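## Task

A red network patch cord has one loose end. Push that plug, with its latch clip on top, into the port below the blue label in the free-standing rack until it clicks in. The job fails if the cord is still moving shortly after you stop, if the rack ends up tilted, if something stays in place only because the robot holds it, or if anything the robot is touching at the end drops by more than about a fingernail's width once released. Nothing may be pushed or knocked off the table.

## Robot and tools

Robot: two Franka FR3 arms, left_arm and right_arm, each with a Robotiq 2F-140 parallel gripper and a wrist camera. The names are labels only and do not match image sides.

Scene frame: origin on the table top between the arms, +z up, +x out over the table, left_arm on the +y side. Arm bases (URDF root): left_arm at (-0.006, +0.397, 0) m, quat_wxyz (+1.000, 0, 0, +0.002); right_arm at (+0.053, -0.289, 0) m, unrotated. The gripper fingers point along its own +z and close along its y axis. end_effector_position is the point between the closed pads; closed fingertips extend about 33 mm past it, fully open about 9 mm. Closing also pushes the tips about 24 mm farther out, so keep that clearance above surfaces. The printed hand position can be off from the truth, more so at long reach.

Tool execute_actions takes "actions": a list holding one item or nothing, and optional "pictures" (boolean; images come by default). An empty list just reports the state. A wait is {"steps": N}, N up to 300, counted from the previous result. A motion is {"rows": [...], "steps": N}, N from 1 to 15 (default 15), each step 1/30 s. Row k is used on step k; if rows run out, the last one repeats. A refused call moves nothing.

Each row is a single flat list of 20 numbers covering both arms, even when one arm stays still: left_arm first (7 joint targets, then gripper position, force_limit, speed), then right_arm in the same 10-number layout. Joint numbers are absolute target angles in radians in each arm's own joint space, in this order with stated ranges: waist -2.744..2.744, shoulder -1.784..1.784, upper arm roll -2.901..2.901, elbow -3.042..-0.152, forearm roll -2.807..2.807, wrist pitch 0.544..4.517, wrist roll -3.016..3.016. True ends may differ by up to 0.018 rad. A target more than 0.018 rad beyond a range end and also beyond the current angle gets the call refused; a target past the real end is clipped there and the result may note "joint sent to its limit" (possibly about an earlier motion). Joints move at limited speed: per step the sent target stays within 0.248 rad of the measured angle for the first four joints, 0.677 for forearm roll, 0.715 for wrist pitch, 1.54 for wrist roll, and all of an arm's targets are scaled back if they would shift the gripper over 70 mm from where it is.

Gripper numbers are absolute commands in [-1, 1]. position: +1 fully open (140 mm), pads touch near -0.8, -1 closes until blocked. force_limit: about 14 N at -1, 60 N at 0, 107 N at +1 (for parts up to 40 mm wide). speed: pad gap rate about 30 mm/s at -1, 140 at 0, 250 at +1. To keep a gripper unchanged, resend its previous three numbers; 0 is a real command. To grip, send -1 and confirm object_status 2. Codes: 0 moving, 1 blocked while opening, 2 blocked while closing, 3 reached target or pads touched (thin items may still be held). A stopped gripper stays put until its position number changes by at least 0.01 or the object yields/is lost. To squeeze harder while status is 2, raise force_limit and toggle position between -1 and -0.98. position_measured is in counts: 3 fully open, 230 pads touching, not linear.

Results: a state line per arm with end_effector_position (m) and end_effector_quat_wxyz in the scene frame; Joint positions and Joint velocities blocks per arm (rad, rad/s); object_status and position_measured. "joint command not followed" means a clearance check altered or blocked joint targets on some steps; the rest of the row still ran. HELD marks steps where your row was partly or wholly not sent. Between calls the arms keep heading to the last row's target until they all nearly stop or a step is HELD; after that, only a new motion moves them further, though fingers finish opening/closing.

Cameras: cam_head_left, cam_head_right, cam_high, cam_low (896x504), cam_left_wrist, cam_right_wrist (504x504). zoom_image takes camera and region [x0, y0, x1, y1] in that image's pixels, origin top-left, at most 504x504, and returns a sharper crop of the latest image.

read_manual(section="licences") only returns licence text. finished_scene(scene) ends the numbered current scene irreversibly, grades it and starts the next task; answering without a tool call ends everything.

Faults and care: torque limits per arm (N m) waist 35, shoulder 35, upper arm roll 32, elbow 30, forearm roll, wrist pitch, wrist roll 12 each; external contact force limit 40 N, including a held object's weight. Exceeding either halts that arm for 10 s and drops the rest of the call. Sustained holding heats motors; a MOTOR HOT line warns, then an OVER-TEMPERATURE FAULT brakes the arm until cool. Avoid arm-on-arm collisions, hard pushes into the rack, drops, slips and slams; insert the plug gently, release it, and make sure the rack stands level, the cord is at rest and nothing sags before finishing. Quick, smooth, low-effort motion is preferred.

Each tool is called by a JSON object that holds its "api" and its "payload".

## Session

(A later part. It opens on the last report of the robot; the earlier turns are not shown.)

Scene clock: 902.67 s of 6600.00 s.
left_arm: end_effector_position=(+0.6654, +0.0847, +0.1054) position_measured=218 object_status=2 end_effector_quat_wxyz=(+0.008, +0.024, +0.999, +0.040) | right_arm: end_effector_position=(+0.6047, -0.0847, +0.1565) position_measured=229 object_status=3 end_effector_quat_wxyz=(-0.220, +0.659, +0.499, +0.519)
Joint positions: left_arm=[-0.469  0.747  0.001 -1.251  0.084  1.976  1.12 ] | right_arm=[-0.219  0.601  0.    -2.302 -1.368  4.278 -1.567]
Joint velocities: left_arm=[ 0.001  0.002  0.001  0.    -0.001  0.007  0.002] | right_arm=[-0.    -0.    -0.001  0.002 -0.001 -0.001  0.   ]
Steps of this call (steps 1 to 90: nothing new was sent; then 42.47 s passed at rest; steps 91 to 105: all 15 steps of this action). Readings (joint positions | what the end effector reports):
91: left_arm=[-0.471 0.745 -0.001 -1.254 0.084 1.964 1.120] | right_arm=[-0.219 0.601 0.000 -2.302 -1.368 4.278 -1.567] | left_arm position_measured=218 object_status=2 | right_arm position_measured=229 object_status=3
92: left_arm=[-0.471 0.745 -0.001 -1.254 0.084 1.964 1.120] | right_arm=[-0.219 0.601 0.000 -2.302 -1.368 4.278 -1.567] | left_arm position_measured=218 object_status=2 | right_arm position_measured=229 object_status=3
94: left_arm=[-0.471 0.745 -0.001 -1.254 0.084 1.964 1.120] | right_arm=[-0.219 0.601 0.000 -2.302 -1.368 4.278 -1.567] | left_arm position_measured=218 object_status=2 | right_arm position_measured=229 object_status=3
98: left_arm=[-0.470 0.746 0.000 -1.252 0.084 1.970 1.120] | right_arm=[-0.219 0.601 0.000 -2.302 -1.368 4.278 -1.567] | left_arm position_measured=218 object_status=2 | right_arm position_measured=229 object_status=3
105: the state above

Moved 5.6 mm. Check whether plug went in or the rack slid.

{"api": "execute_actions", "payload": {"actions": []}}

{"api": "zoom_image", "payload": {"camera": "cam_right_wrist", "region": [215, 165, 295, 245]}}

{"api": "zoom_image", "payload": {"camera": "cam_left_wrist", "region": [215, 240, 295, 320]}}

Scene clock: 908.17 s of 6600.00 s.
left_arm: end_effector_position=(+0.6658, +0.0847, +0.1053) position_measured=218 object_status=2 end_effector_quat_wxyz=(+0.008, +0.024, +0.999, +0.040) | right_arm: end_effector_position=(+0.6047, -0.0847, +0.1565) position_measured=229 object_status=3 end_effector_quat_wxyz=(-0.220, +0.659, +0.499, +0.519)
Joint positions: left_arm=[-0.469  0.747  0.002 -1.251  0.084  1.978  1.12 ] | right_arm=[-0.219  0.601  0.    -2.302 -1.368  4.278 -1.567]
Joint velocities: left_arm=[ 0.001 -0.001  0.     0.001  0.    -0.     0.001] | right_arm=[ 0.002  0.001 -0.001 -0.    -0.001 -0.    -0.   ]
Steps of this call (steps 1 to 15: the robot went on to your last target; steps 16 to 90: nothing new was sent; then 2.50 s passed at rest). Readings (joint positions | what the end effector reports):
1: left_arm=[-0.469 0.747 0.001 -1.251 0.084 1.977 1.120] | right_arm=[-0.219 0.601 0.000 -2.302 -1.368 4.278 -1.567] | left_arm position_measured=218 object_status=2 | right_arm position_measured=229 object_status=3
2: left_arm=[-0.469 0.747 0.001 -1.251 0.084 1.977 1.120] | right_arm=[-0.219 0.601 0.000 -2.302 -1.368 4.278 -1.567] | left_arm position_measured=218 object_status=2 | right_arm position_measured=229 object_status=3
4: left_arm=[-0.469 0.747 0.001 -1.251 0.084 1.977 1.120] | right_arm=[-0.219 0.601 0.000 -2.302 -1.368 4.278 -1.567] | left_arm position_measured=218 object_status=2 | right_arm position_measured=229 object_status=3
8: left_arm=[-0.469 0.747 0.001 -1.251 0.084 1.977 1.120] | right_arm=[-0.219 0.601 0.000 -2.302 -1.368 4.278 -1.567] | left_arm position_measured=218 object_status=2 | right_arm position_measured=229 object_status=3
90: the state above
All arms were judged still, so your last target was given up. Only a new action makes them travel on or press farther. Fingers that are still opening or closing keep moving.

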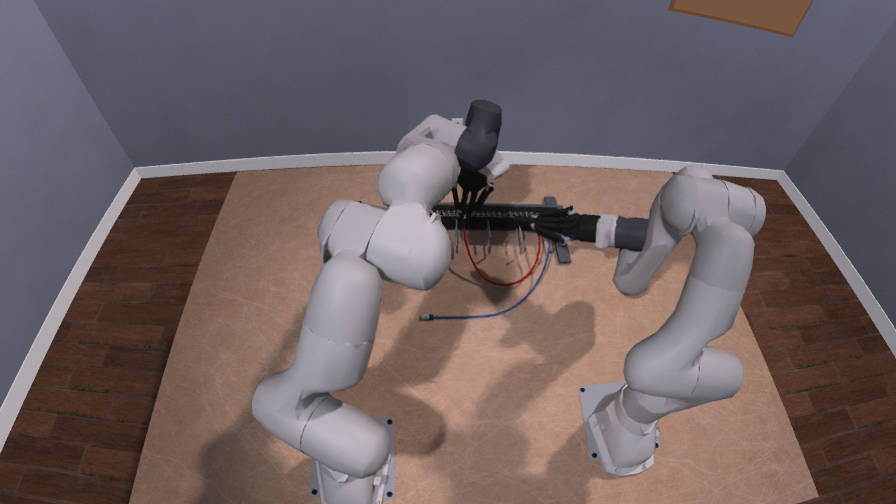

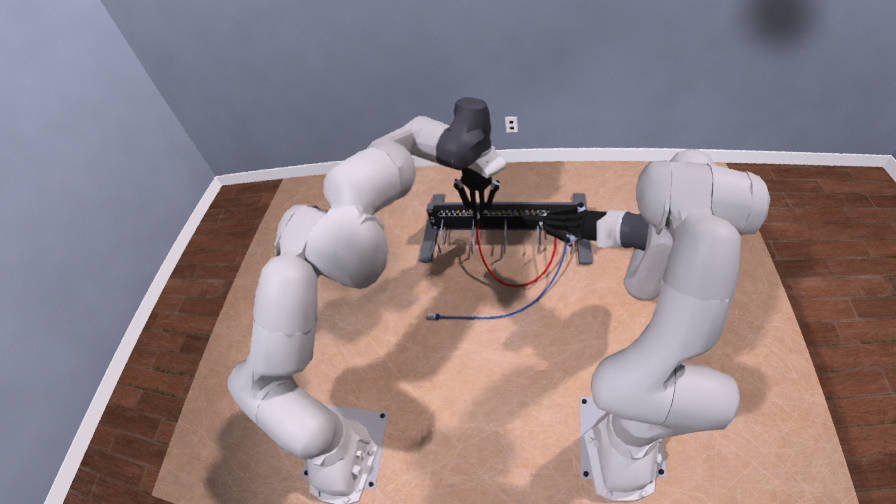

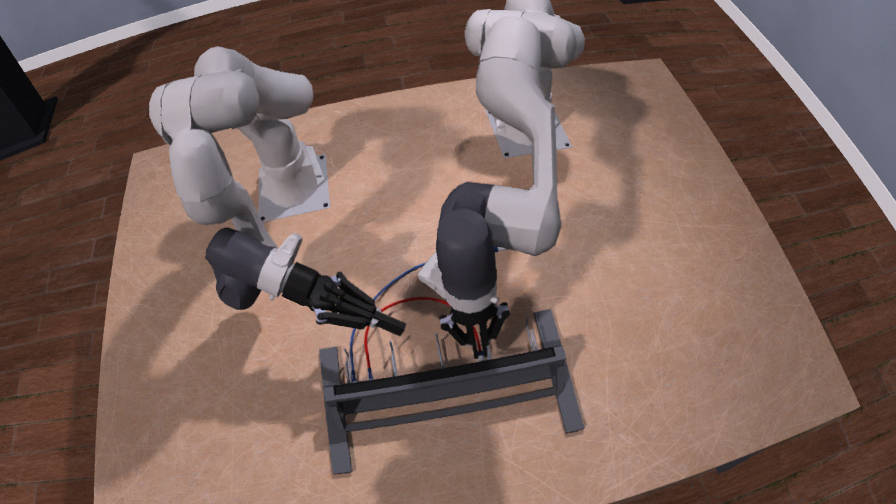

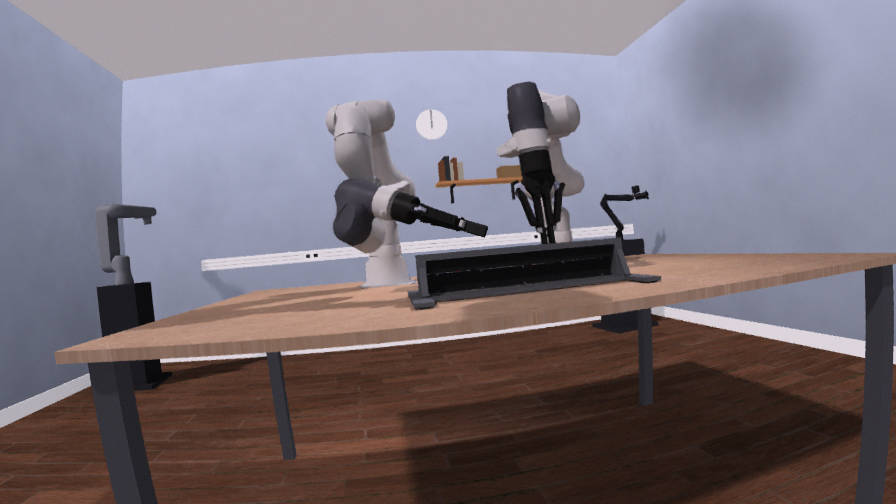

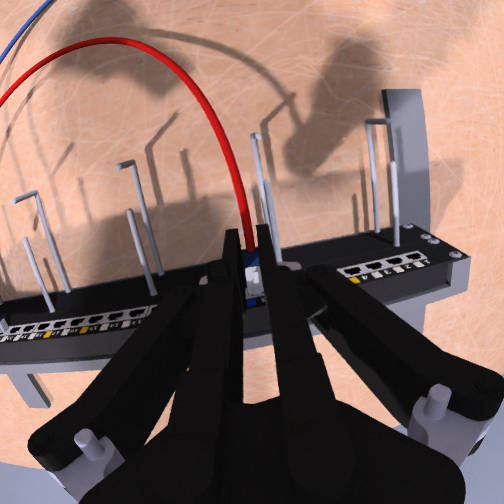

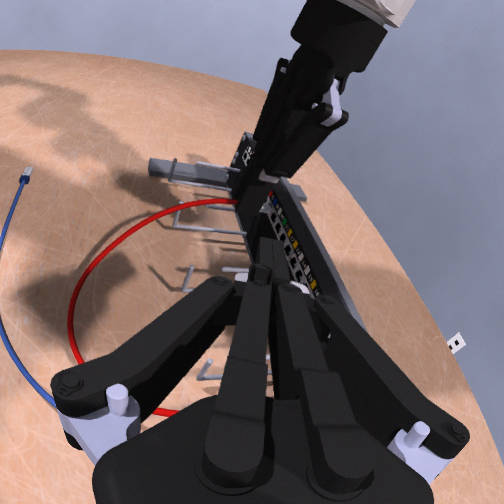

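Region (215, 165, 295, 245) of cam_right_wrist's 504x504 image, scaled by 6.300, with more detail than that image has.

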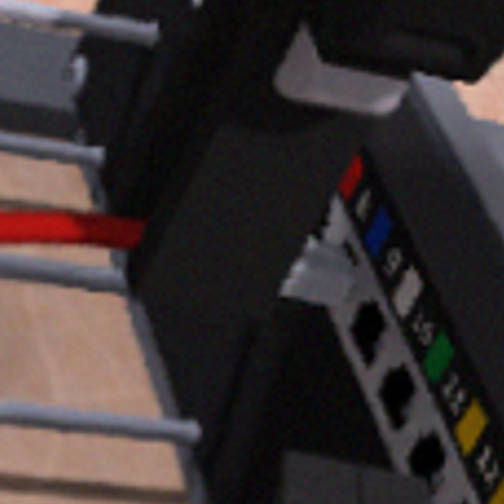

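Region (215, 240, 295, 320) of cam_left_wrist's 504x504 image, scaled by 6.300, with more detail than that image has.

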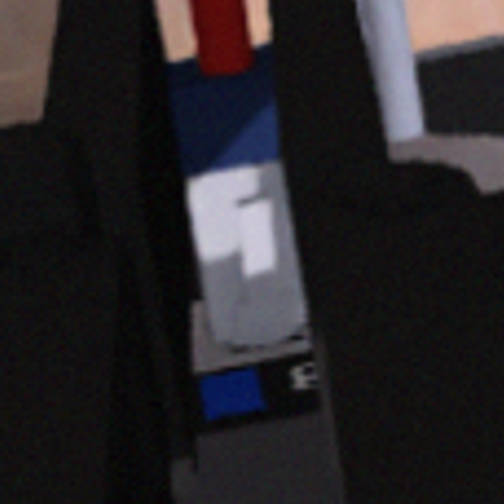

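{"api": "execute_actions", "payload": {"actions": [{"rows":[[-0.469,0.747,0.002,-1.251,0.084,1.975,1.12,-1,0.3,-0.6,-0.22,0.6,0,-2.3,-1.37,4.28,-1.571,-0.8,0,0],[-0.4695,0.747,0.001,-1.251,0.084,1.970,1.12,-1,0.3,-0.6,-0.22,0.6,0,-2.3,-1.37,4.28,-1.571,-0.8,0,0],[-0.470,0.747,0.000,-1.251,0.084,1.965,1.12,-1,0.3,-0.6,-0.22,0.6,0,-2.3,-1.37,4.28,-1.571,-0.8,0,0],[-0.4705,0.747,-0.001,-1.250,0.084,1.961,1.12,-1,0.3,-0.6,-0.22,0.6,0,-2.3,-1.37,4.28,-1.571,-0.8,0,0],[-0.471,0.747,-0.002,-1.249,0.084,1.959,1.12,-1,0.3,-0.6,-0.22,0.6,0,-2.3,-1.37,4.28,-1.571,-0.8,0,0],[-0.4714,0.748,-0.002,-1.2475,0.084,1.959,1.12,-1,0.3,-0.6,-0.22,0.6,0,-2.3,-1.37,4.28,-1.571,-0.8,0,0],[-0.4714,0.749,-0.002,-1.246,0.084,1.959,1.12,-1,0.3,-0.6,-0.22,0.6,0,-2.3,-1.37,4.28,-1.571,-0.8,0,0],[-0.4714,0.750,-0.002,-1.2445,0.084,1.959,1.12,-1,0.3,-0.6,-0.22,0.6,0,-2.3,-1.37,4.28,-1.571,-0.8,0,0],[-0.4714,0.751,-0.002,-1.243,0.084,1.959,1.12,-1,0.3,-0.6,-0.22,0.6,0,-2.3,-1.37,4.28,-1.571,-0.8,0,0],[-0.4714,0.7518,-0.002,-1.242,0.084,1.959,1.12,-1,0.3,-0.6,-0.22,0.6,0,-2.3,-1.37,4.28,-1.571,-0.8,0,0]],"steps":15}], "pictures": false}}

{"api": "execute_actions", "payload": {"actions": [{"steps":15}]}}

{"api": "zoom_image", "payload": {"camera": "cam_left_wrist", "region": [240, 280, 275, 315]}}

{"api": "zoom_image", "payload": {"camera": "cam_right_wrist", "region": [245, 190, 285, 230]}}

Scene clock: 930.30 s of 6600.00 s.
left_arm: end_effector_position=(+0.6627, +0.0837, +0.1054) position_measured=218 object_status=2 end_effector_quat_wxyz=(+0.003, +0.025, +0.999, +0.041) | right_arm: end_effector_position=(+0.6047, -0.0847, +0.1565) position_measured=229 object_status=3 end_effector_quat_wxyz=(-0.220, +0.659, +0.499, +0.519)
Joint positions: left_arm=[-0.47   0.75  -0.001 -1.244  0.084  1.963  1.12 ] | right_arm=[-0.219  0.601  0.    -2.302 -1.368  4.278 -1.567]
Joint velocities: left_arm=[-0.001  0.002 -0.     0.003  0.    -0.012  0.001] | right_arm=[ 0.001  0.001 -0.002  0.001  0.001 -0.    -0.001]
Steps of this call (steps 1 to 90: nothing new was sent; then 18.63 s passed at rest; steps 91 to 105: all 15 steps of this action). Readings (joint positions | what the end effector reports):
91: left_arm=[-0.469 0.747 0.001 -1.251 0.084 1.977 1.120] | right_arm=[-0.219 0.601 0.000 -2.302 -1.368 4.278 -1.567] | left_arm position_measured=218 object_status=2 | right_arm position_measured=229 object_status=3
92: left_arm=[-0.469 0.747 0.001 -1.251 0.084 1.977 1.120] | right_arm=[-0.219 0.601 0.000 -2.302 -1.368 4.278 -1.567] | left_arm position_measured=218 object_status=2 | right_arm position_measured=229 object_status=3
94: left_arm=[-0.469 0.747 0.001 -1.251 0.084 1.977 1.120] | right_arm=[-0.219 0.601 0.000 -2.302 -1.368 4.278 -1.567] | left_arm position_measured=218 object_status=2 | right_arm position_measured=229 object_status=3
98: left_arm=[-0.470 0.748 -0.000 -1.249 0.084 1.969 1.120] | right_arm=[-0.219 0.601 0.000 -2.302 -1.368 4.278 -1.567] | left_arm position_measured=218 object_status=2 | right_arm position_measured=229 object_status=3
105: the state above

Scene clock: 930.80 s of 6600.00 s.
left_arm: end_effector_position=(+0.6622, +0.0839, +0.1051) position_measured=218 object_status=2 end_effector_quat_wxyz=(+0.002, +0.025, +0.999, +0.042) | right_arm: end_effector_position=(+0.6047, -0.0847, +0.1565) position_measured=229 object_status=3 end_effector_quat_wxyz=(-0.220, +0.659, +0.499, +0.519)
Joint positions: left_arm=[-0.47   0.75  -0.001 -1.244  0.084  1.961  1.12 ] | right_arm=[-0.219  0.601  0.    -2.302 -1.368  4.278 -1.567]
Joint velocities: left_arm=[ 0.001  0.001  0.001  0.001 -0.    -0.001 -0.001] | right_arm=[-0.001 -0.     0.     0.    -0.     0.001 -0.   ]
Steps of this call (steps 1 to 15: the robot went on to your last target). Readings (joint positions | what the end effector reports):
1: left_arm=[-0.470 0.750 -0.001 -1.244 0.084 1.963 1.120] | right_arm=[-0.219 0.601 0.000 -2.302 -1.368 4.278 -1.567] | left_arm position_measured=218 object_status=2 | right_arm position_measured=229 object_status=3
2: left_arm=[-0.470 0.750 -0.001 -1.244 0.084 1.962 1.120] | right_arm=[-0.219 0.601 0.000 -2.302 -1.368 4.278 -1.567] | left_arm position_measured=218 object_status=2 | right_arm position_measured=229 object_status=3
4: left_arm=[-0.470 0.750 -0.001 -1.244 0.084 1.962 1.120] | right_arm=[-0.219 0.601 0.000 -2.302 -1.368 4.278 -1.567] | left_arm position_measured=218 object_status=2 | right_arm position_measured=229 object_status=3
8: left_arm=[-0.470 0.750 -0.001 -1.244 0.084 1.962 1.120] | right_arm=[-0.219 0.601 0.000 -2.302 -1.368 4.278 -1.567] | left_arm position_measured=218 object_status=2 | right_arm position_measured=229 object_status=3
15: the state above
All arms were judged still, so your last target was given up. Only a new action makes them travel on or press farther. Fingers that are still opening or closing keep moving.

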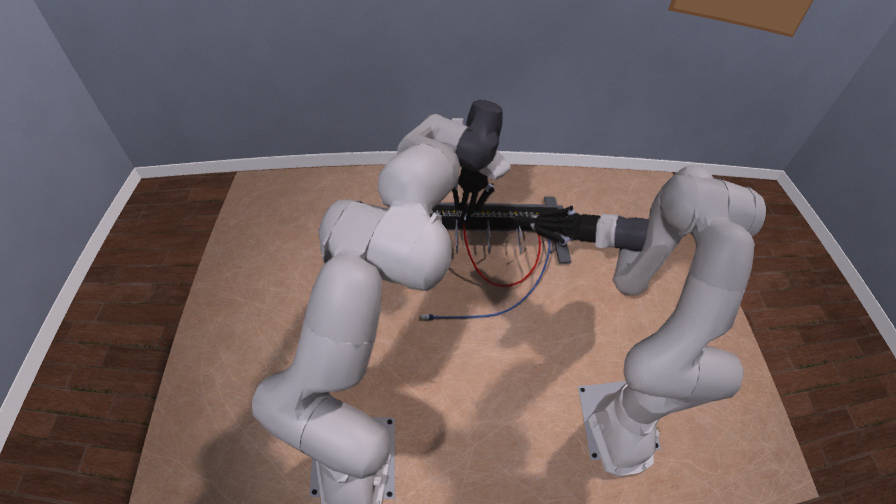

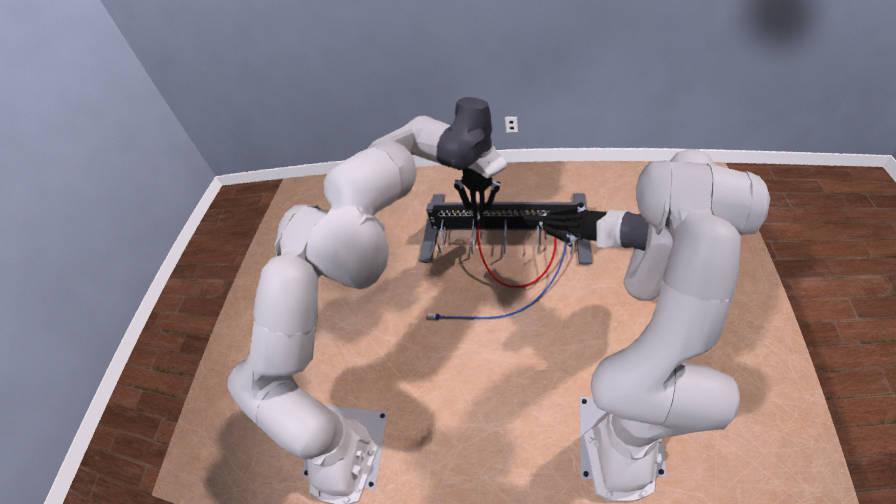

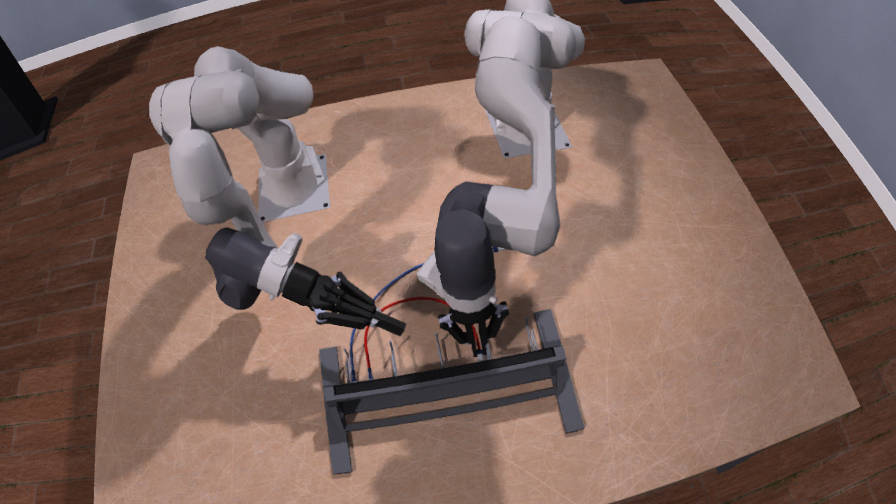

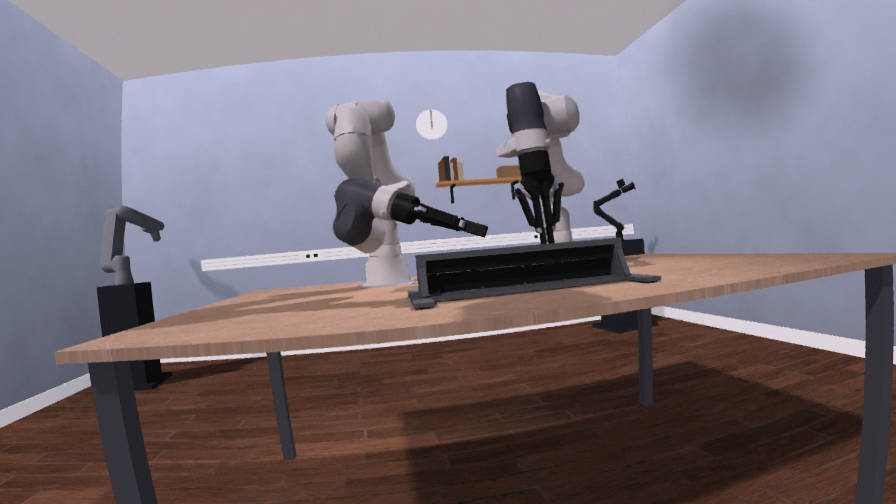

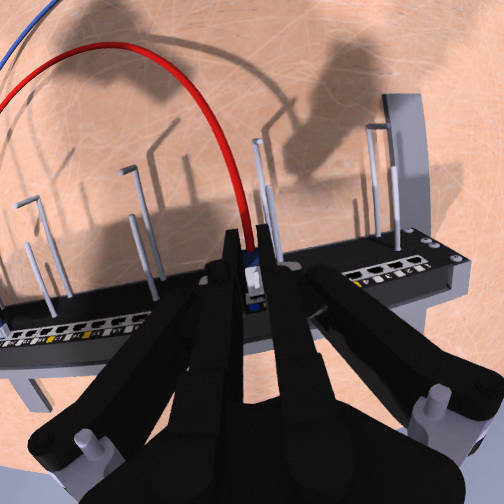

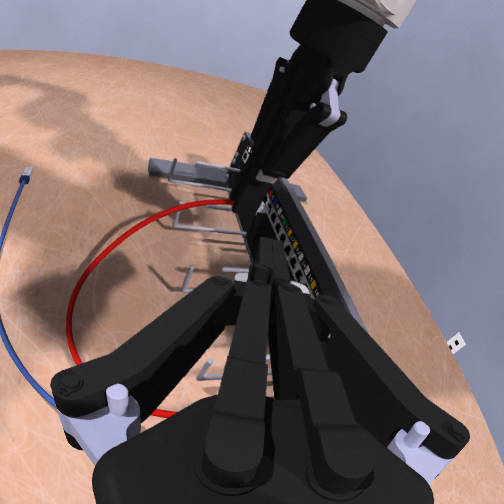

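Region (240, 280, 275, 315) of cam_left_wrist's 504x504 image, scaled by 14.400, with more detail than that image has.

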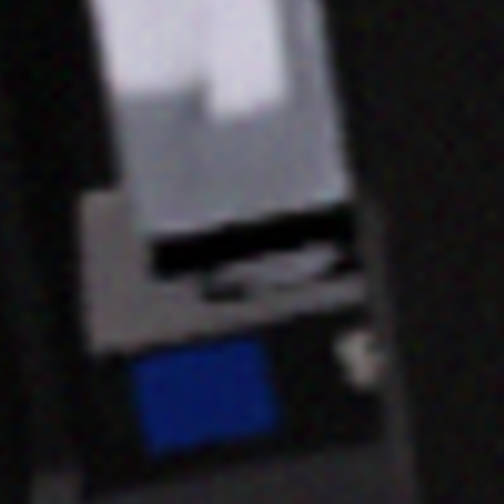

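Region (245, 190, 285, 230) of cam_right_wrist's 504x504 image, scaled by 12.600, with more detail than that image has.

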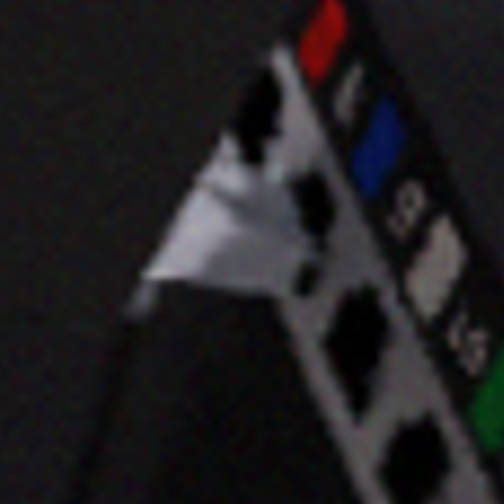

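{"api": "execute_actions", "payload": {"actions": [{"rows":[[-0.469,0.7515,0.0,-1.244,0.084,1.965,1.12,-1,0.3,-0.6,-0.22,0.6,0,-2.3,-1.37,4.28,-1.571,-0.8,0,0],[-0.4685,0.752,0.0,-1.244,0.084,1.967,1.12,-1,0.3,-0.6,-0.22,0.6,0,-2.3,-1.37,4.28,-1.571,-0.8,0,0],[-0.468,0.7525,0.0,-1.244,0.084,1.969,1.12,-1,0.3,-0.6,-0.22,0.6,0,-2.3,-1.37,4.28,-1.571,-0.8,0,0],[-0.4676,0.7529,0.0,-1.244,0.084,1.970,1.12,-1,0.3,-0.6,-0.22,0.6,0,-2.3,-1.37,4.28,-1.571,-0.8,0,0]],"steps":15}], "pictures": false}}

{"api": "execute_actions", "payload": {"actions": [{"steps":12}], "pictures": false}}

Scene clock: 955.57 s of 6600.00 s.
left_arm: end_effector_position=(+0.6641, +0.0839, +0.1048) position_measured=218 object_status=2 end_effector_quat_wxyz=(+0.005, +0.025, +0.999, +0.040) | right_arm: end_effector_position=(+0.6047, -0.0847, +0.1565) position_measured=229 object_status=3 end_effector_quat_wxyz=(-0.220, +0.659, +0.499, +0.519)
Joint positions: left_arm=[-0.469  0.751 -0.001 -1.244  0.084  1.967  1.12 ] | right_arm=[-0.219  0.601  0.    -2.302 -1.368  4.278 -1.567]
Joint velocities: left_arm=[ 0.     0.001  0.001  0.001 -0.     0.003  0.   ] | right_arm=[-0.001 -0.002 -0.    -0.    -0.001  0.     0.001]
Steps of this call (steps 1 to 90: nothing new was sent; then 21.27 s passed at rest; steps 91 to 105: all 15 steps of this action). Readings (joint positions | what the end effector reports):
91: left_arm=[-0.470 0.750 -0.001 -1.244 0.084 1.961 1.120] | right_arm=[-0.219 0.601 0.000 -2.302 -1.368 4.278 -1.567] | left_arm position_measured=218 object_status=2 | right_arm position_measured=229 object_status=3
92: left_arm=[-0.470 0.750 -0.001 -1.244 0.084 1.962 1.120] | right_arm=[-0.219 0.601 0.000 -2.302 -1.368 4.278 -1.567] | left_arm position_measured=218 object_status=2 | right_arm position_measured=229 object_status=3
94: left_arm=[-0.470 0.750 -0.001 -1.244 0.084 1.964 1.120] | right_arm=[-0.219 0.601 0.000 -2.302 -1.368 4.278 -1.567] | left_arm position_measured=218 object_status=2 | right_arm position_measured=229 object_status=3
98: left_arm=[-0.469 0.751 -0.001 -1.244 0.084 1.966 1.120] | right_arm=[-0.219 0.601 0.000 -2.302 -1.368 4.278 -1.567] | left_arm position_measured=218 object_status=2 | right_arm position_measured=229 object_status=3
105: the state above

Scene clock: 955.97 s of 6600.00 s.
left_arm: end_effector_position=(+0.6643, +0.0838, +0.1049) position_measured=218 object_status=2 end_effector_quat_wxyz=(+0.005, +0.025, +0.999, +0.040) | right_arm: end_effector_position=(+0.6047, -0.0847, +0.1565) position_measured=229 object_status=3 end_effector_quat_wxyz=(-0.220, +0.659, +0.499, +0.519)
Joint positions: left_arm=[-0.469  0.751 -0.001 -1.244  0.084  1.968  1.12 ] | right_arm=[-0.219  0.601  0.    -2.302 -1.368  4.278 -1.567]
Joint velocities: left_arm=[ 0.     0.     0.     0.001 -0.     0.    -0.002] | right_arm=[ 0.001  0.    -0.     0.001  0.    -0.001 -0.001]
Steps of this call (steps 1 to 12: the robot went on to your last target). Readings (joint positions | what the end effector reports):
1: left_arm=[-0.469 0.751 -0.001 -1.244 0.084 1.968 1.120] | right_arm=[-0.219 0.601 0.000 -2.302 -1.368 4.278 -1.567] | left_arm position_measured=218 object_status=2 | right_arm position_measured=229 object_status=3
2: left_arm=[-0.469 0.751 -0.001 -1.244 0.084 1.968 1.120] | right_arm=[-0.219 0.601 0.000 -2.302 -1.368 4.278 -1.567] | left_arm position_measured=218 object_status=2 | right_arm position_measured=229 object_status=3
4: left_arm=[-0.469 0.751 -0.001 -1.244 0.084 1.968 1.120] | right_arm=[-0.219 0.601 0.000 -2.302 -1.368 4.278 -1.567] | left_arm position_measured=218 object_status=2 | right_arm position_measured=229 object_status=3
8: left_arm=[-0.469 0.751 -0.001 -1.244 0.084 1.968 1.120] | right_arm=[-0.219 0.601 0.000 -2.302 -1.368 4.278 -1.567] | left_arm position_measured=218 object_status=2 | right_arm position_measured=229 object_status=3
12: the state above

{"api": "execute_actions", "payload": {"actions": [{"rows":[[-0.467,0.7535,0.0,-1.241,0.084,1.970,1.12,-1,0.3,-0.6,-0.22,0.6,0,-2.3,-1.37,4.28,-1.571,-0.8,0,0],[-0.4666,0.7541,0.0,-1.240,0.084,1.970,1.12,-1,0.3,-0.6,-0.22,0.6,0,-2.3,-1.37,4.28,-1.571,-0.8,0,0],[-0.4663,0.7548,0.0,-1.239,0.084,1.970,1.12,-1,0.3,-0.6,-0.22,0.6,0,-2.3,-1.37,4.28,-1.571,-0.8,0,0],[-0.466,0.7554,0.0,-1.238,0.084,1.970,1.12,-1,0.3,-0.6,-0.22,0.6,0,-2.3,-1.37,4.28,-1.571,-0.8,0,0]],"steps":15}]}}

{"api": "zoom_image", "payload": {"camera": "cam_left_wrist", "region": [240, 280, 275, 315]}}

{"api": "zoom_image", "payload": {"camera": "cam_right_wrist", "region": [245, 190, 285, 230]}}

Scene clock: 961.67 s of 6600.00 s.
left_arm: end_effector_position=(+0.6651, +0.0843, +0.1045) position_measured=218 object_status=2 end_effector_quat_wxyz=(+0.005, +0.024, +0.999, +0.040) | right_arm: end_effector_position=(+0.6047, -0.0847, +0.1565) position_measured=229 object_status=3 end_effector_quat_wxyz=(-0.220, +0.659, +0.499, +0.519)
Joint positions: left_arm=[-0.468  0.754 -0.001 -1.241  0.084  1.968  1.12 ] | right_arm=[-0.219  0.601  0.    -2.302 -1.368  4.278 -1.567]
Joint velocities: left_arm=[ 0.     0.     0.001 -0.001  0.002 -0.001 -0.002] | right_arm=[ 0.001  0.001 -0.002 -0.     0.    -0.001 -0.001]
Steps of this call (steps 1 to 15: the robot went on to your last target; steps 16 to 90: nothing new was sent; then 2.20 s passed at rest; steps 91 to 105: all 15 steps of this action). Readings (joint positions | what the end effector reports):
91: left_arm=[-0.469 0.751 -0.001 -1.243 0.084 1.968 1.120] | right_arm=[-0.219 0.601 0.000 -2.302 -1.368 4.278 -1.567] | left_arm position_measured=218 object_status=2 | right_arm position_measured=229 object_status=3
92: left_arm=[-0.469 0.752 -0.001 -1.243 0.084 1.968 1.120] | right_arm=[-0.219 0.601 0.000 -2.302 -1.368 4.278 -1.567] | left_arm position_measured=218 object_status=2 | right_arm position_measured=229 object_status=3
94: left_arm=[-0.468 0.753 -0.001 -1.242 0.084 1.968 1.120] | right_arm=[-0.219 0.601 0.000 -2.302 -1.368 4.278 -1.567] | left_arm position_measured=218 object_status=2 | right_arm position_measured=229 object_status=3
98: left_arm=[-0.468 0.754 -0.001 -1.241 0.084 1.968 1.120] | right_arm=[-0.219 0.601 0.000 -2.302 -1.368 4.278 -1.567] | left_arm position_measured=218 object_status=2 | right_arm position_measured=229 object_status=3
105: the state above

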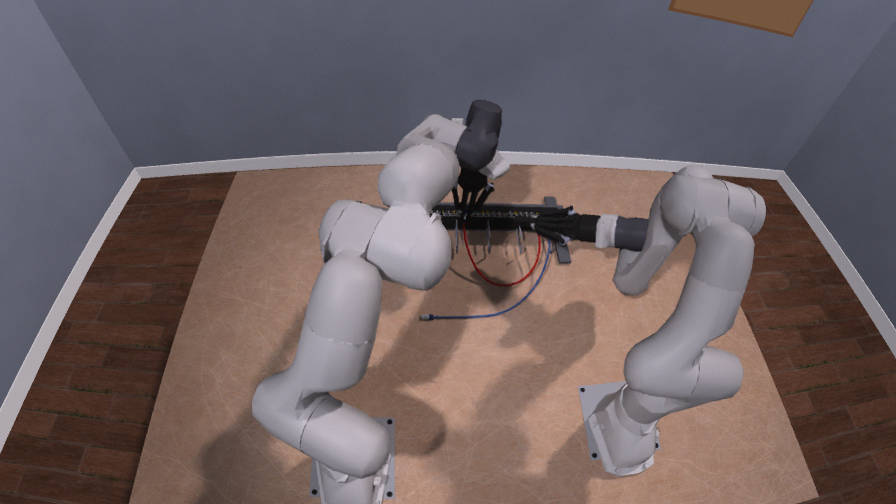

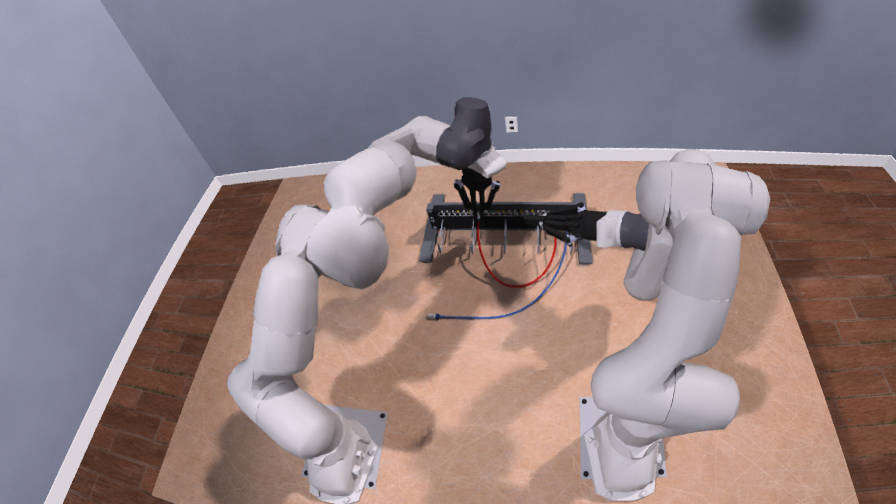

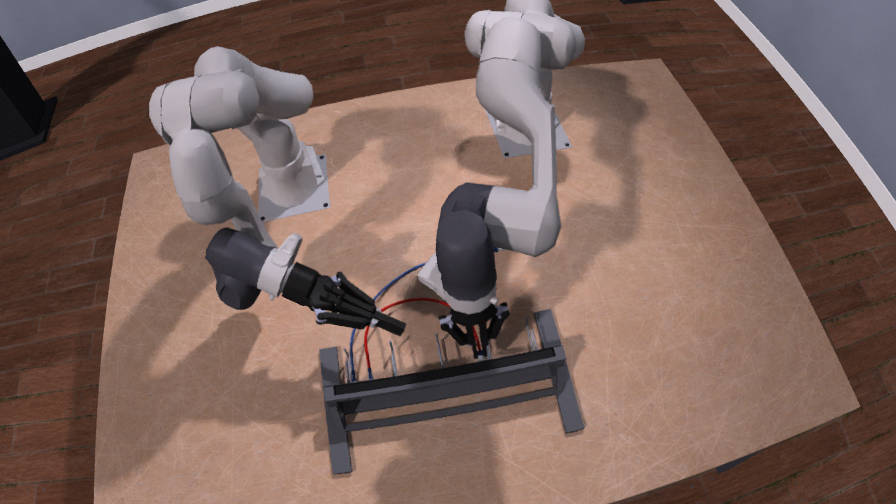

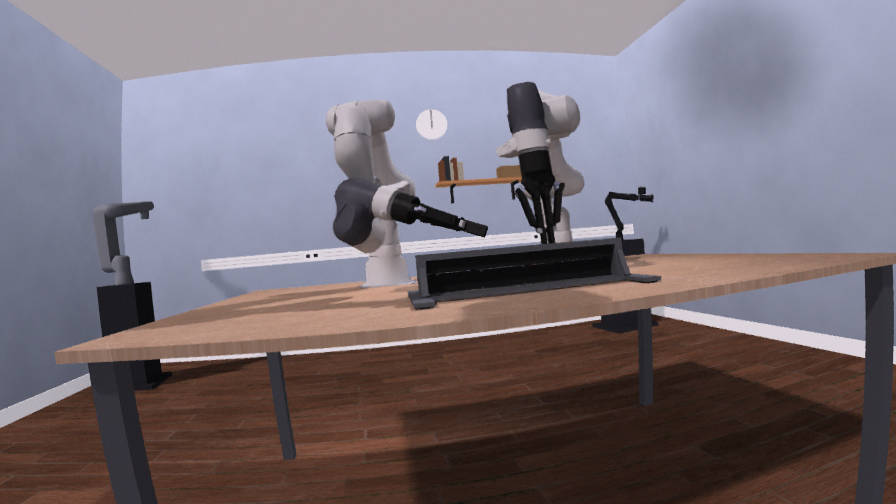

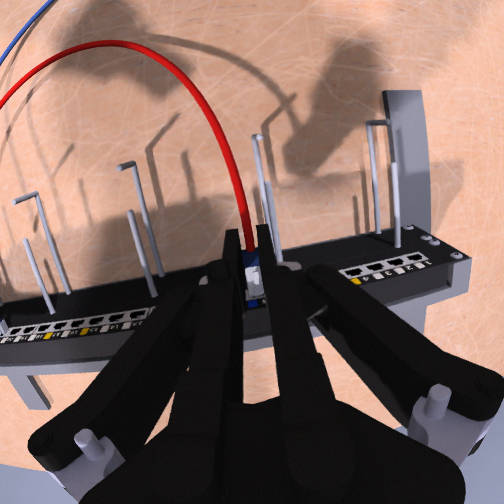

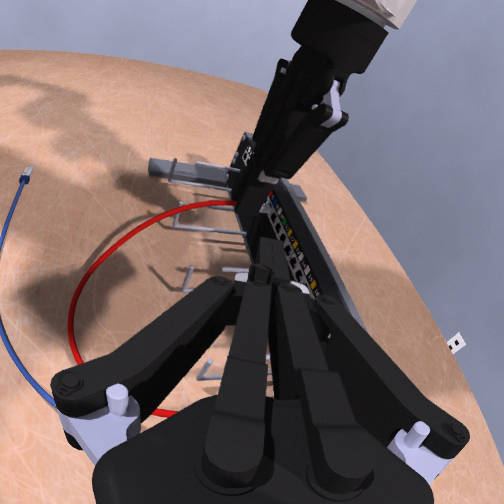

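Region (240, 280, 275, 315) of cam_left_wrist's 504x504 image, scaled by 14.400, with more detail than that image has.

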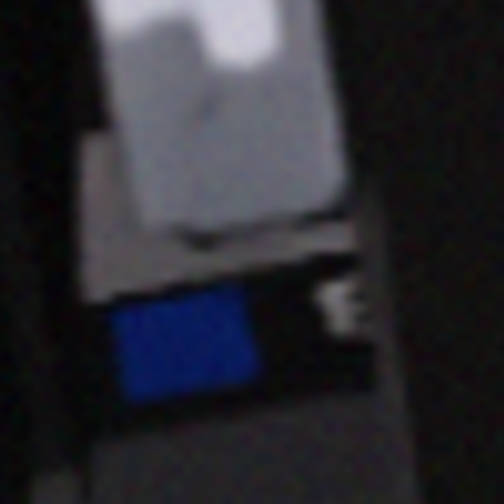

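Region (245, 190, 285, 230) of cam_right_wrist's 504x504 image, scaled by 12.600, with more detail than that image has.

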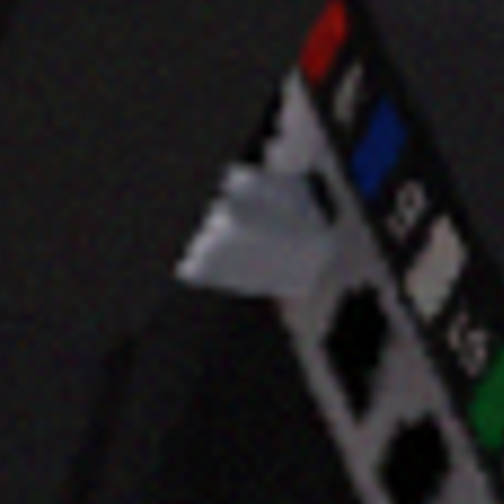

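{"api": "execute_actions", "payload": {"actions": [{"rows":[[-0.4655,0.7525,0.001,-1.238,0.086,1.976,1.12,-1,0.3,-0.6,-0.22,0.6,0,-2.3,-1.37,4.28,-1.571,-0.8,0,0],[-0.4645,0.7515,0.002,-1.2365,0.087,1.982,1.12,-1,0.3,-0.6,-0.22,0.6,0,-2.3,-1.37,4.28,-1.571,-0.8,0,0],[-0.4635,0.7508,0.003,-1.235,0.0875,1.987,1.12,-1,0.3,-0.6,-0.22,0.6,0,-2.3,-1.37,4.28,-1.571,-0.8,0,0]],"steps":12}], "pictures": false}}

{"api": "execute_actions", "payload": {"actions": [{"rows":[[-0.4625,0.7508,0.003,-1.235,0.083,1.987,1.128,-1,0.3,-0.6,-0.22,0.6,0,-2.3,-1.37,4.28,-1.571,-0.8,0,0],[-0.462,0.7508,0.003,-1.235,0.082,1.987,1.130,-1,0.3,-0.6,-0.22,0.6,0,-2.3,-1.37,4.28,-1.571,-0.8,0,0],[-0.4616,0.7508,0.003,-1.235,0.081,1.987,1.131,-1,0.3,-0.6,-0.22,0.6,0,-2.3,-1.37,4.28,-1.571,-0.8,0,0],[-0.4612,0.7508,0.003,-1.235,0.080,1.987,1.132,-1,0.3,-0.6,-0.22,0.6,0,-2.3,-1.37,4.28,-1.571,-0.8,0,0],[-0.4608,0.7508,0.003,-1.235,0.079,1.987,1.133,-1,0.3,-0.6,-0.22,0.6,0,-2.3,-1.37,4.28,-1.571,-0.8,0,0],[-0.4605,0.7508,0.003,-1.235,0.078,1.987,1.134,-1,0.3,-0.6,-0.22,0.6,0,-2.3,-1.37,4.28,-1.571,-0.8,0,0],[-0.4601,0.7508,0.003,-1.235,0.077,1.987,1.135,-1,0.3,-0.6,-0.22,0.6,0,-2.3,-1.37,4.28,-1.571,-0.8,0,0],[-0.4597,0.7508,0.003,-1.235,0.076,1.987,1.136,-1,0.3,-0.6,-0.22,0.6,0,-2.3,-1.37,4.28,-1.571,-0.8,0,0],[-0.4593,0.7508,0.003,-1.235,0.075,1.987,1.137,-1,0.3,-0.6,-0.22,0.6,0,-2.3,-1.37,4.28,-1.571,-0.8,0,0],[-0.4589,0.7508,0.003,-1.235,0.074,1.987,1.137,-1,0.3,-0.6,-0.22,0.6,0,-2.3,-1.37,4.28,-1.571,-0.8,0,0],[-0.4586,0.7508,0.003,-1.235,0.073,1.987,1.138,-1,0.3,-0.6,-0.22,0.6,0,-2.3,-1.37,4.28,-1.571,-0.8,0,0],[-0.4582,0.7508,0.003,-1.235,0.072,1.987,1.138,-1,0.3,-0.6,-0.22,0.6,0,-2.3,-1.37,4.28,-1.571,-0.8,0,0],[-0.4578,0.7508,0.003,-1.235,0.071,1.987,1.138,-1,0.3,-0.6,-0.22,0.6,0,-2.3,-1.37,4.28,-1.571,-0.8,0,0]],"steps":15}], "pictures": false}}

Scene clock: 976.70 s of 6600.00 s.
left_arm: end_effector_position=(+0.6653, +0.0843, +0.1045) position_measured=218 object_status=2 end_effector_quat_wxyz=(+0.005, +0.024, +0.999, +0.040) | right_arm: end_effector_position=(+0.6047, -0.0847, +0.1565) position_measured=229 object_status=3 end_effector_quat_wxyz=(-0.220, +0.659, +0.499, +0.519)
Joint positions: left_arm=[-0.468  0.754 -0.001 -1.24   0.084  1.968  1.12 ] | right_arm=[-0.219  0.601  0.    -2.302 -1.368  4.278 -1.567]
Joint velocities: left_arm=[ 0.    -0.001  0.     0.    -0.001 -0.001  0.001] | right_arm=[ 0.001  0.002 -0.     0.     0.    -0.     0.002]
Steps of this call (steps 1 to 15: the robot went on to your last target; steps 16 to 90: nothing new was sent; then 11.63 s passed at rest; steps 91 to 102: all 12 steps of this action). Readings (joint positions | what the end effector reports):
91: left_arm=[-0.468 0.754 -0.001 -1.240 0.084 1.968 1.120] | right_arm=[-0.219 0.601 0.000 -2.302 -1.368 4.278 -1.567] | left_arm position_measured=218 object_status=2 | right_arm position_measured=229 object_status=3
92: left_arm=[-0.468 0.754 -0.001 -1.240 0.084 1.968 1.120] | right_arm=[-0.219 0.601 0.000 -2.302 -1.368 4.278 -1.567] | left_arm position_measured=218 object_status=2 | right_arm position_measured=229 object_status=3
94: left_arm=[-0.468 0.754 -0.001 -1.240 0.084 1.968 1.120] | right_arm=[-0.219 0.601 0.000 -2.302 -1.368 4.278 -1.567] | left_arm position_measured=218 object_status=2 | right_arm position_measured=229 object_status=3
98: left_arm=[-0.468 0.754 -0.001 -1.240 0.084 1.968 1.120] | right_arm=[-0.219 0.601 0.000 -2.302 -1.368 4.278 -1.567] | left_arm position_measured=218 object_status=2 | right_arm position_measured=229 object_status=3
102: the state above

Scene clock: 977.20 s of 6600.00 s.
left_arm: end_effector_position=(+0.6655, +0.0845, +0.1044) position_measured=218 object_status=2 end_effector_quat_wxyz=(+0.003, +0.023, +0.999, +0.036) | right_arm: end_effector_position=(+0.6047, -0.0847, +0.1565) position_measured=229 object_status=3 end_effector_quat_wxyz=(-0.220, +0.659, +0.499, +0.519)
Joint positions: left_arm=[-0.463  0.754 -0.001 -1.24   0.073  1.969  1.128] | right_arm=[-0.219  0.601  0.    -2.302 -1.368  4.278 -1.567]
Joint velocities: left_arm=[ 0.006  0.     0.001 -0.002 -0.013 -0.     0.01 ] | right_arm=[-0.001  0.    -0.003 -0.001  0.001  0.001  0.   ]
Steps of this call (steps 1 to 15: all 15 steps of this action). Readings (joint positions | what the end effector reports):
1: left_arm=[-0.468 0.754 -0.001 -1.240 0.084 1.968 1.120] | right_arm=[-0.219 0.601 0.000 -2.302 -1.368 4.278 -1.567] | left_arm position_measured=218 object_status=2 | right_arm position_measured=229 object_status=3
2: left_arm=[-0.468 0.754 -0.001 -1.240 0.084 1.968 1.121] | right_arm=[-0.219 0.601 0.000 -2.302 -1.368 4.278 -1.567] | left_arm position_measured=218 object_status=2 | right_arm position_measured=229 object_status=3
4: left_arm=[-0.467 0.754 -0.001 -1.240 0.083 1.968 1.121] | right_arm=[-0.219 0.601 0.000 -2.302 -1.368 4.278 -1.567] | left_arm position_measured=218 object_status=2 | right_arm position_measured=229 object_status=3
8: left_arm=[-0.466 0.754 -0.001 -1.240 0.079 1.968 1.124] | right_arm=[-0.219 0.601 0.000 -2.302 -1.368 4.278 -1.567] | left_arm position_measured=218 object_status=2 | right_arm position_measured=229 object_status=3
15: the state above

{"api": "execute_actions", "payload": {"actions": [{"rows":[[-0.4574,0.7508,0.003,-1.235,0.070,1.987,1.140,-1,0.3,-0.6,-0.22,0.6,0,-2.3,-1.37,4.28,-1.571,-0.8,0,0],[-0.457,0.7508,0.003,-1.235,0.069,1.987,1.141,-1,0.3,-0.6,-0.22,0.6,0,-2.3,-1.37,4.28,-1.571,-0.8,0,0],[-0.4566,0.7508,0.003,-1.235,0.068,1.987,1.142,-1,0.3,-0.6,-0.22,0.6,0,-2.3,-1.37,4.28,-1.571,-0.8,0,0],[-0.4563,0.7508,0.003,-1.235,0.067,1.987,1.143,-1,0.3,-0.6,-0.22,0.6,0,-2.3,-1.37,4.28,-1.571,-0.8,0,0],[-0.4559,0.7508,0.003,-1.235,0.066,1.987,1.144,-1,0.3,-0.6,-0.22,0.6,0,-2.3,-1.37,4.28,-1.571,-0.8,0,0],[-0.4555,0.7508,0.003,-1.235,0.065,1.987,1.145,-1,0.3,-0.6,-0.22,0.6,0,-2.3,-1.37,4.28,-1.571,-0.8,0,0],[-0.4551,0.7508,0.003,-1.235,0.064,1.987,1.146,-1,0.3,-0.6,-0.22,0.6,0,-2.3,-1.37,4.28,-1.571,-0.8,0,0],[-0.4548,0.7508,0.003,-1.235,0.063,1.987,1.147,-1,0.3,-0.6,-0.22,0.6,0,-2.3,-1.37,4.28,-1.571,-0.8,0,0],[-0.4544,0.7508,0.003,-1.235,0.062,1.987,1.148,-1,0.3,-0.6,-0.22,0.6,0,-2.3,-1.37,4.28,-1.571,-0.8,0,0],[-0.454,0.7508,0.003,-1.235,0.061,1.987,1.149,-1,0.3,-0.6,-0.22,0.6,0,-2.3,-1.37,4.28,-1.571,-0.8,0,0],[-0.4536,0.7508,0.003,-1.235,0.060,1.987,1.149,-1,0.3,-0.6,-0.22,0.6,0,-2.3,-1.37,4.28,-1.571,-0.8,0,0],[-0.4532,0.7508,0.003,-1.235,0.059,1.987,1.150,-1,0.3,-0.6,-0.22,0.6,0,-2.3,-1.37,4.28,-1.571,-0.8,0,0],[-0.4529,0.7508,0.003,-1.235,0.058,1.987,1.150,-1,0.3,-0.6,-0.22,0.6,0,-2.3,-1.37,4.28,-1.571,-0.8,0,0]],"steps":15}], "pictures": false}}

{"api": "execute_actions", "payload": {"actions": [{"rows":[[-0.4525,0.7508,0.003,-1.235,0.057,1.987,1.151,-1,0.3,-0.6,-0.22,0.6,0,-2.3,-1.37,4.28,-1.571,-0.8,0,0],[-0.4521,0.7508,0.003,-1.235,0.056,1.987,1.152,-1,0.3,-0.6,-0.22,0.6,0,-2.3,-1.37,4.28,-1.571,-0.8,0,0],[-0.4517,0.7508,0.003,-1.235,0.055,1.987,1.153,-1,0.3,-0.6,-0.22,0.6,0,-2.3,-1.37,4.28,-1.571,-0.8,0,0],[-0.4514,0.7508,0.003,-1.235,0.054,1.987,1.154,-1,0.3,-0.6,-0.22,0.6,0,-2.3,-1.37,4.28,-1.571,-0.8,0,0],[-0.451,0.7508,0.003,-1.235,0.053,1.987,1.155,-1,0.3,-0.6,-0.22,0.6,0,-2.3,-1.37,4.28,-1.571,-0.8,0,0],[-0.4506,0.7508,0.003,-1.235,0.052,1.987,1.156,-1,0.3,-0.6,-0.22,0.6,0,-2.3,-1.37,4.28,-1.571,-0.8,0,0],[-0.4502,0.7508,0.003,-1.235,0.051,1.987,1.157,-1,0.3,-0.6,-0.22,0.6,0,-2.3,-1.37,4.28,-1.571,-0.8,0,0],[-0.4499,0.7508,0.003,-1.235,0.050,1.987,1.158,-1,0.3,-0.6,-0.22,0.6,0,-2.3,-1.37,4.28,-1.571,-0.8,0,0],[-0.4495,0.7508,0.003,-1.235,0.049,1.987,1.158,-1,0.3,-0.6,-0.22,0.6,0,-2.3,-1.37,4.28,-1.571,-0.8,0,0],[-0.4491,0.7508,0.003,-1.235,0.048,1.987,1.159,-1,0.3,-0.6,-0.22,0.6,0,-2.3,-1.37,4.28,-1.571,-0.8,0,0],[-0.4487,0.7508,0.003,-1.235,0.047,1.987,1.160,-1,0.3,-0.6,-0.22,0.6,0,-2.3,-1.37,4.28,-1.571,-0.8,0,0],[-0.4483,0.7508,0.003,-1.235,0.046,1.987,1.160,-1,0.3,-0.6,-0.22,0.6,0,-2.3,-1.37,4.28,-1.571,-0.8,0,0],[-0.448,0.7508,0.003,-1.235,0.045,1.987,1.161,-1,0.3,-0.6,-0.22,0.6,0,-2.3,-1.37,4.28,-1.571,-0.8,0,0]],"steps":15}], "pictures": false}}

Scene clock: 998.97 s of 6600.00 s.
left_arm: end_effector_position=(+0.6656, +0.0849, +0.1044) position_measured=218 object_status=2 end_effector_quat_wxyz=(+0.000, +0.024, +0.999, +0.030) | right_arm: end_effector_position=(+0.6047, -0.0847, +0.1565) position_measured=229 object_status=3 end_effector_quat_wxyz=(-0.220, +0.659, +0.499, +0.519)
Joint positions: left_arm=[-0.458  0.754 -0.001 -1.24   0.06   1.969  1.139] | right_arm=[-0.219  0.601  0.    -2.302 -1.368  4.278 -1.567]
Joint velocities: left_arm=[ 0.007  0.001 -0.001 -0.001 -0.013 -0.001  0.013] | right_arm=[0.001 0.001 0.    0.    0.001 0.001 0.   ]
Steps of this call (steps 1 to 15: the robot went on to your last target; steps 16 to 90: nothing new was sent; then 18.27 s passed at rest; steps 91 to 105: all 15 steps of this action). Readings (joint positions | what the end effector reports):
91: left_arm=[-0.463 0.754 -0.001 -1.240 0.071 1.969 1.131] | right_arm=[-0.219 0.601 0.000 -2.302 -1.368 4.278 -1.567] | left_arm position_measured=218 object_status=2 | right_arm position_measured=229 object_status=3
92: left_arm=[-0.463 0.754 -0.001 -1.240 0.071 1.969 1.131] | right_arm=[-0.219 0.601 0.000 -2.302 -1.368 4.278 -1.567] | left_arm position_measured=218 object_status=2 | right_arm position_measured=229 object_status=3
94: left_arm=[-0.462 0.754 -0.001 -1.240 0.070 1.969 1.132] | right_arm=[-0.219 0.601 0.000 -2.302 -1.368 4.278 -1.567] | left_arm position_measured=218 object_status=2 | right_arm position_measured=229 object_status=3
98: left_arm=[-0.461 0.754 -0.001 -1.240 0.067 1.969 1.134] | right_arm=[-0.219 0.601 0.000 -2.302 -1.368 4.278 -1.567] | left_arm position_measured=218 object_status=2 | right_arm position_measured=229 object_status=3
105: the state above

Scene clock: 999.47 s of 6600.00 s.
left_arm: end_effector_position=(+0.6657, +0.0853, +0.1045) position_measured=218 object_status=2 end_effector_quat_wxyz=(-0.002, +0.024, +0.999, +0.025) | right_arm: end_effector_position=(+0.6047, -0.0847, +0.1565) position_measured=229 object_status=3 end_effector_quat_wxyz=(-0.220, +0.659, +0.499, +0.519)
Joint positions: left_arm=[-0.453  0.753 -0.001 -1.24   0.048  1.969  1.149] | right_arm=[-0.219  0.601  0.    -2.302 -1.368  4.278 -1.567]
Joint velocities: left_arm=[ 0.007 -0.001 -0.001 -0.    -0.016 -0.     0.015] | right_arm=[-0.     0.     0.001 -0.    -0.001 -0.     0.   ]
Steps of this call (steps 1 to 15: all 15 steps of this action). Readings (joint positions | what the end effector reports):
1: left_arm=[-0.458 0.754 -0.001 -1.240 0.060 1.969 1.139] | right_arm=[-0.219 0.601 0.000 -2.302 -1.368 4.278 -1.567] | left_arm position_measured=218 object_status=2 | right_arm position_measured=229 object_status=3
2: left_arm=[-0.458 0.754 -0.001 -1.240 0.059 1.969 1.140] | right_arm=[-0.219 0.601 0.000 -2.302 -1.368 4.278 -1.567] | left_arm position_measured=218 object_status=2 | right_arm position_measured=229 object_status=3
4: left_arm=[-0.457 0.754 -0.001 -1.240 0.058 1.969 1.141] | right_arm=[-0.219 0.601 0.000 -2.302 -1.368 4.278 -1.567] | left_arm position_measured=218 object_status=2 | right_arm position_measured=229 object_status=3
8: left_arm=[-0.456 0.753 -0.001 -1.240 0.054 1.969 1.144] | right_arm=[-0.219 0.601 0.000 -2.302 -1.368 4.278 -1.567] | left_arm position_measured=218 object_status=2 | right_arm position_measured=229 object_status=3
15: the state above


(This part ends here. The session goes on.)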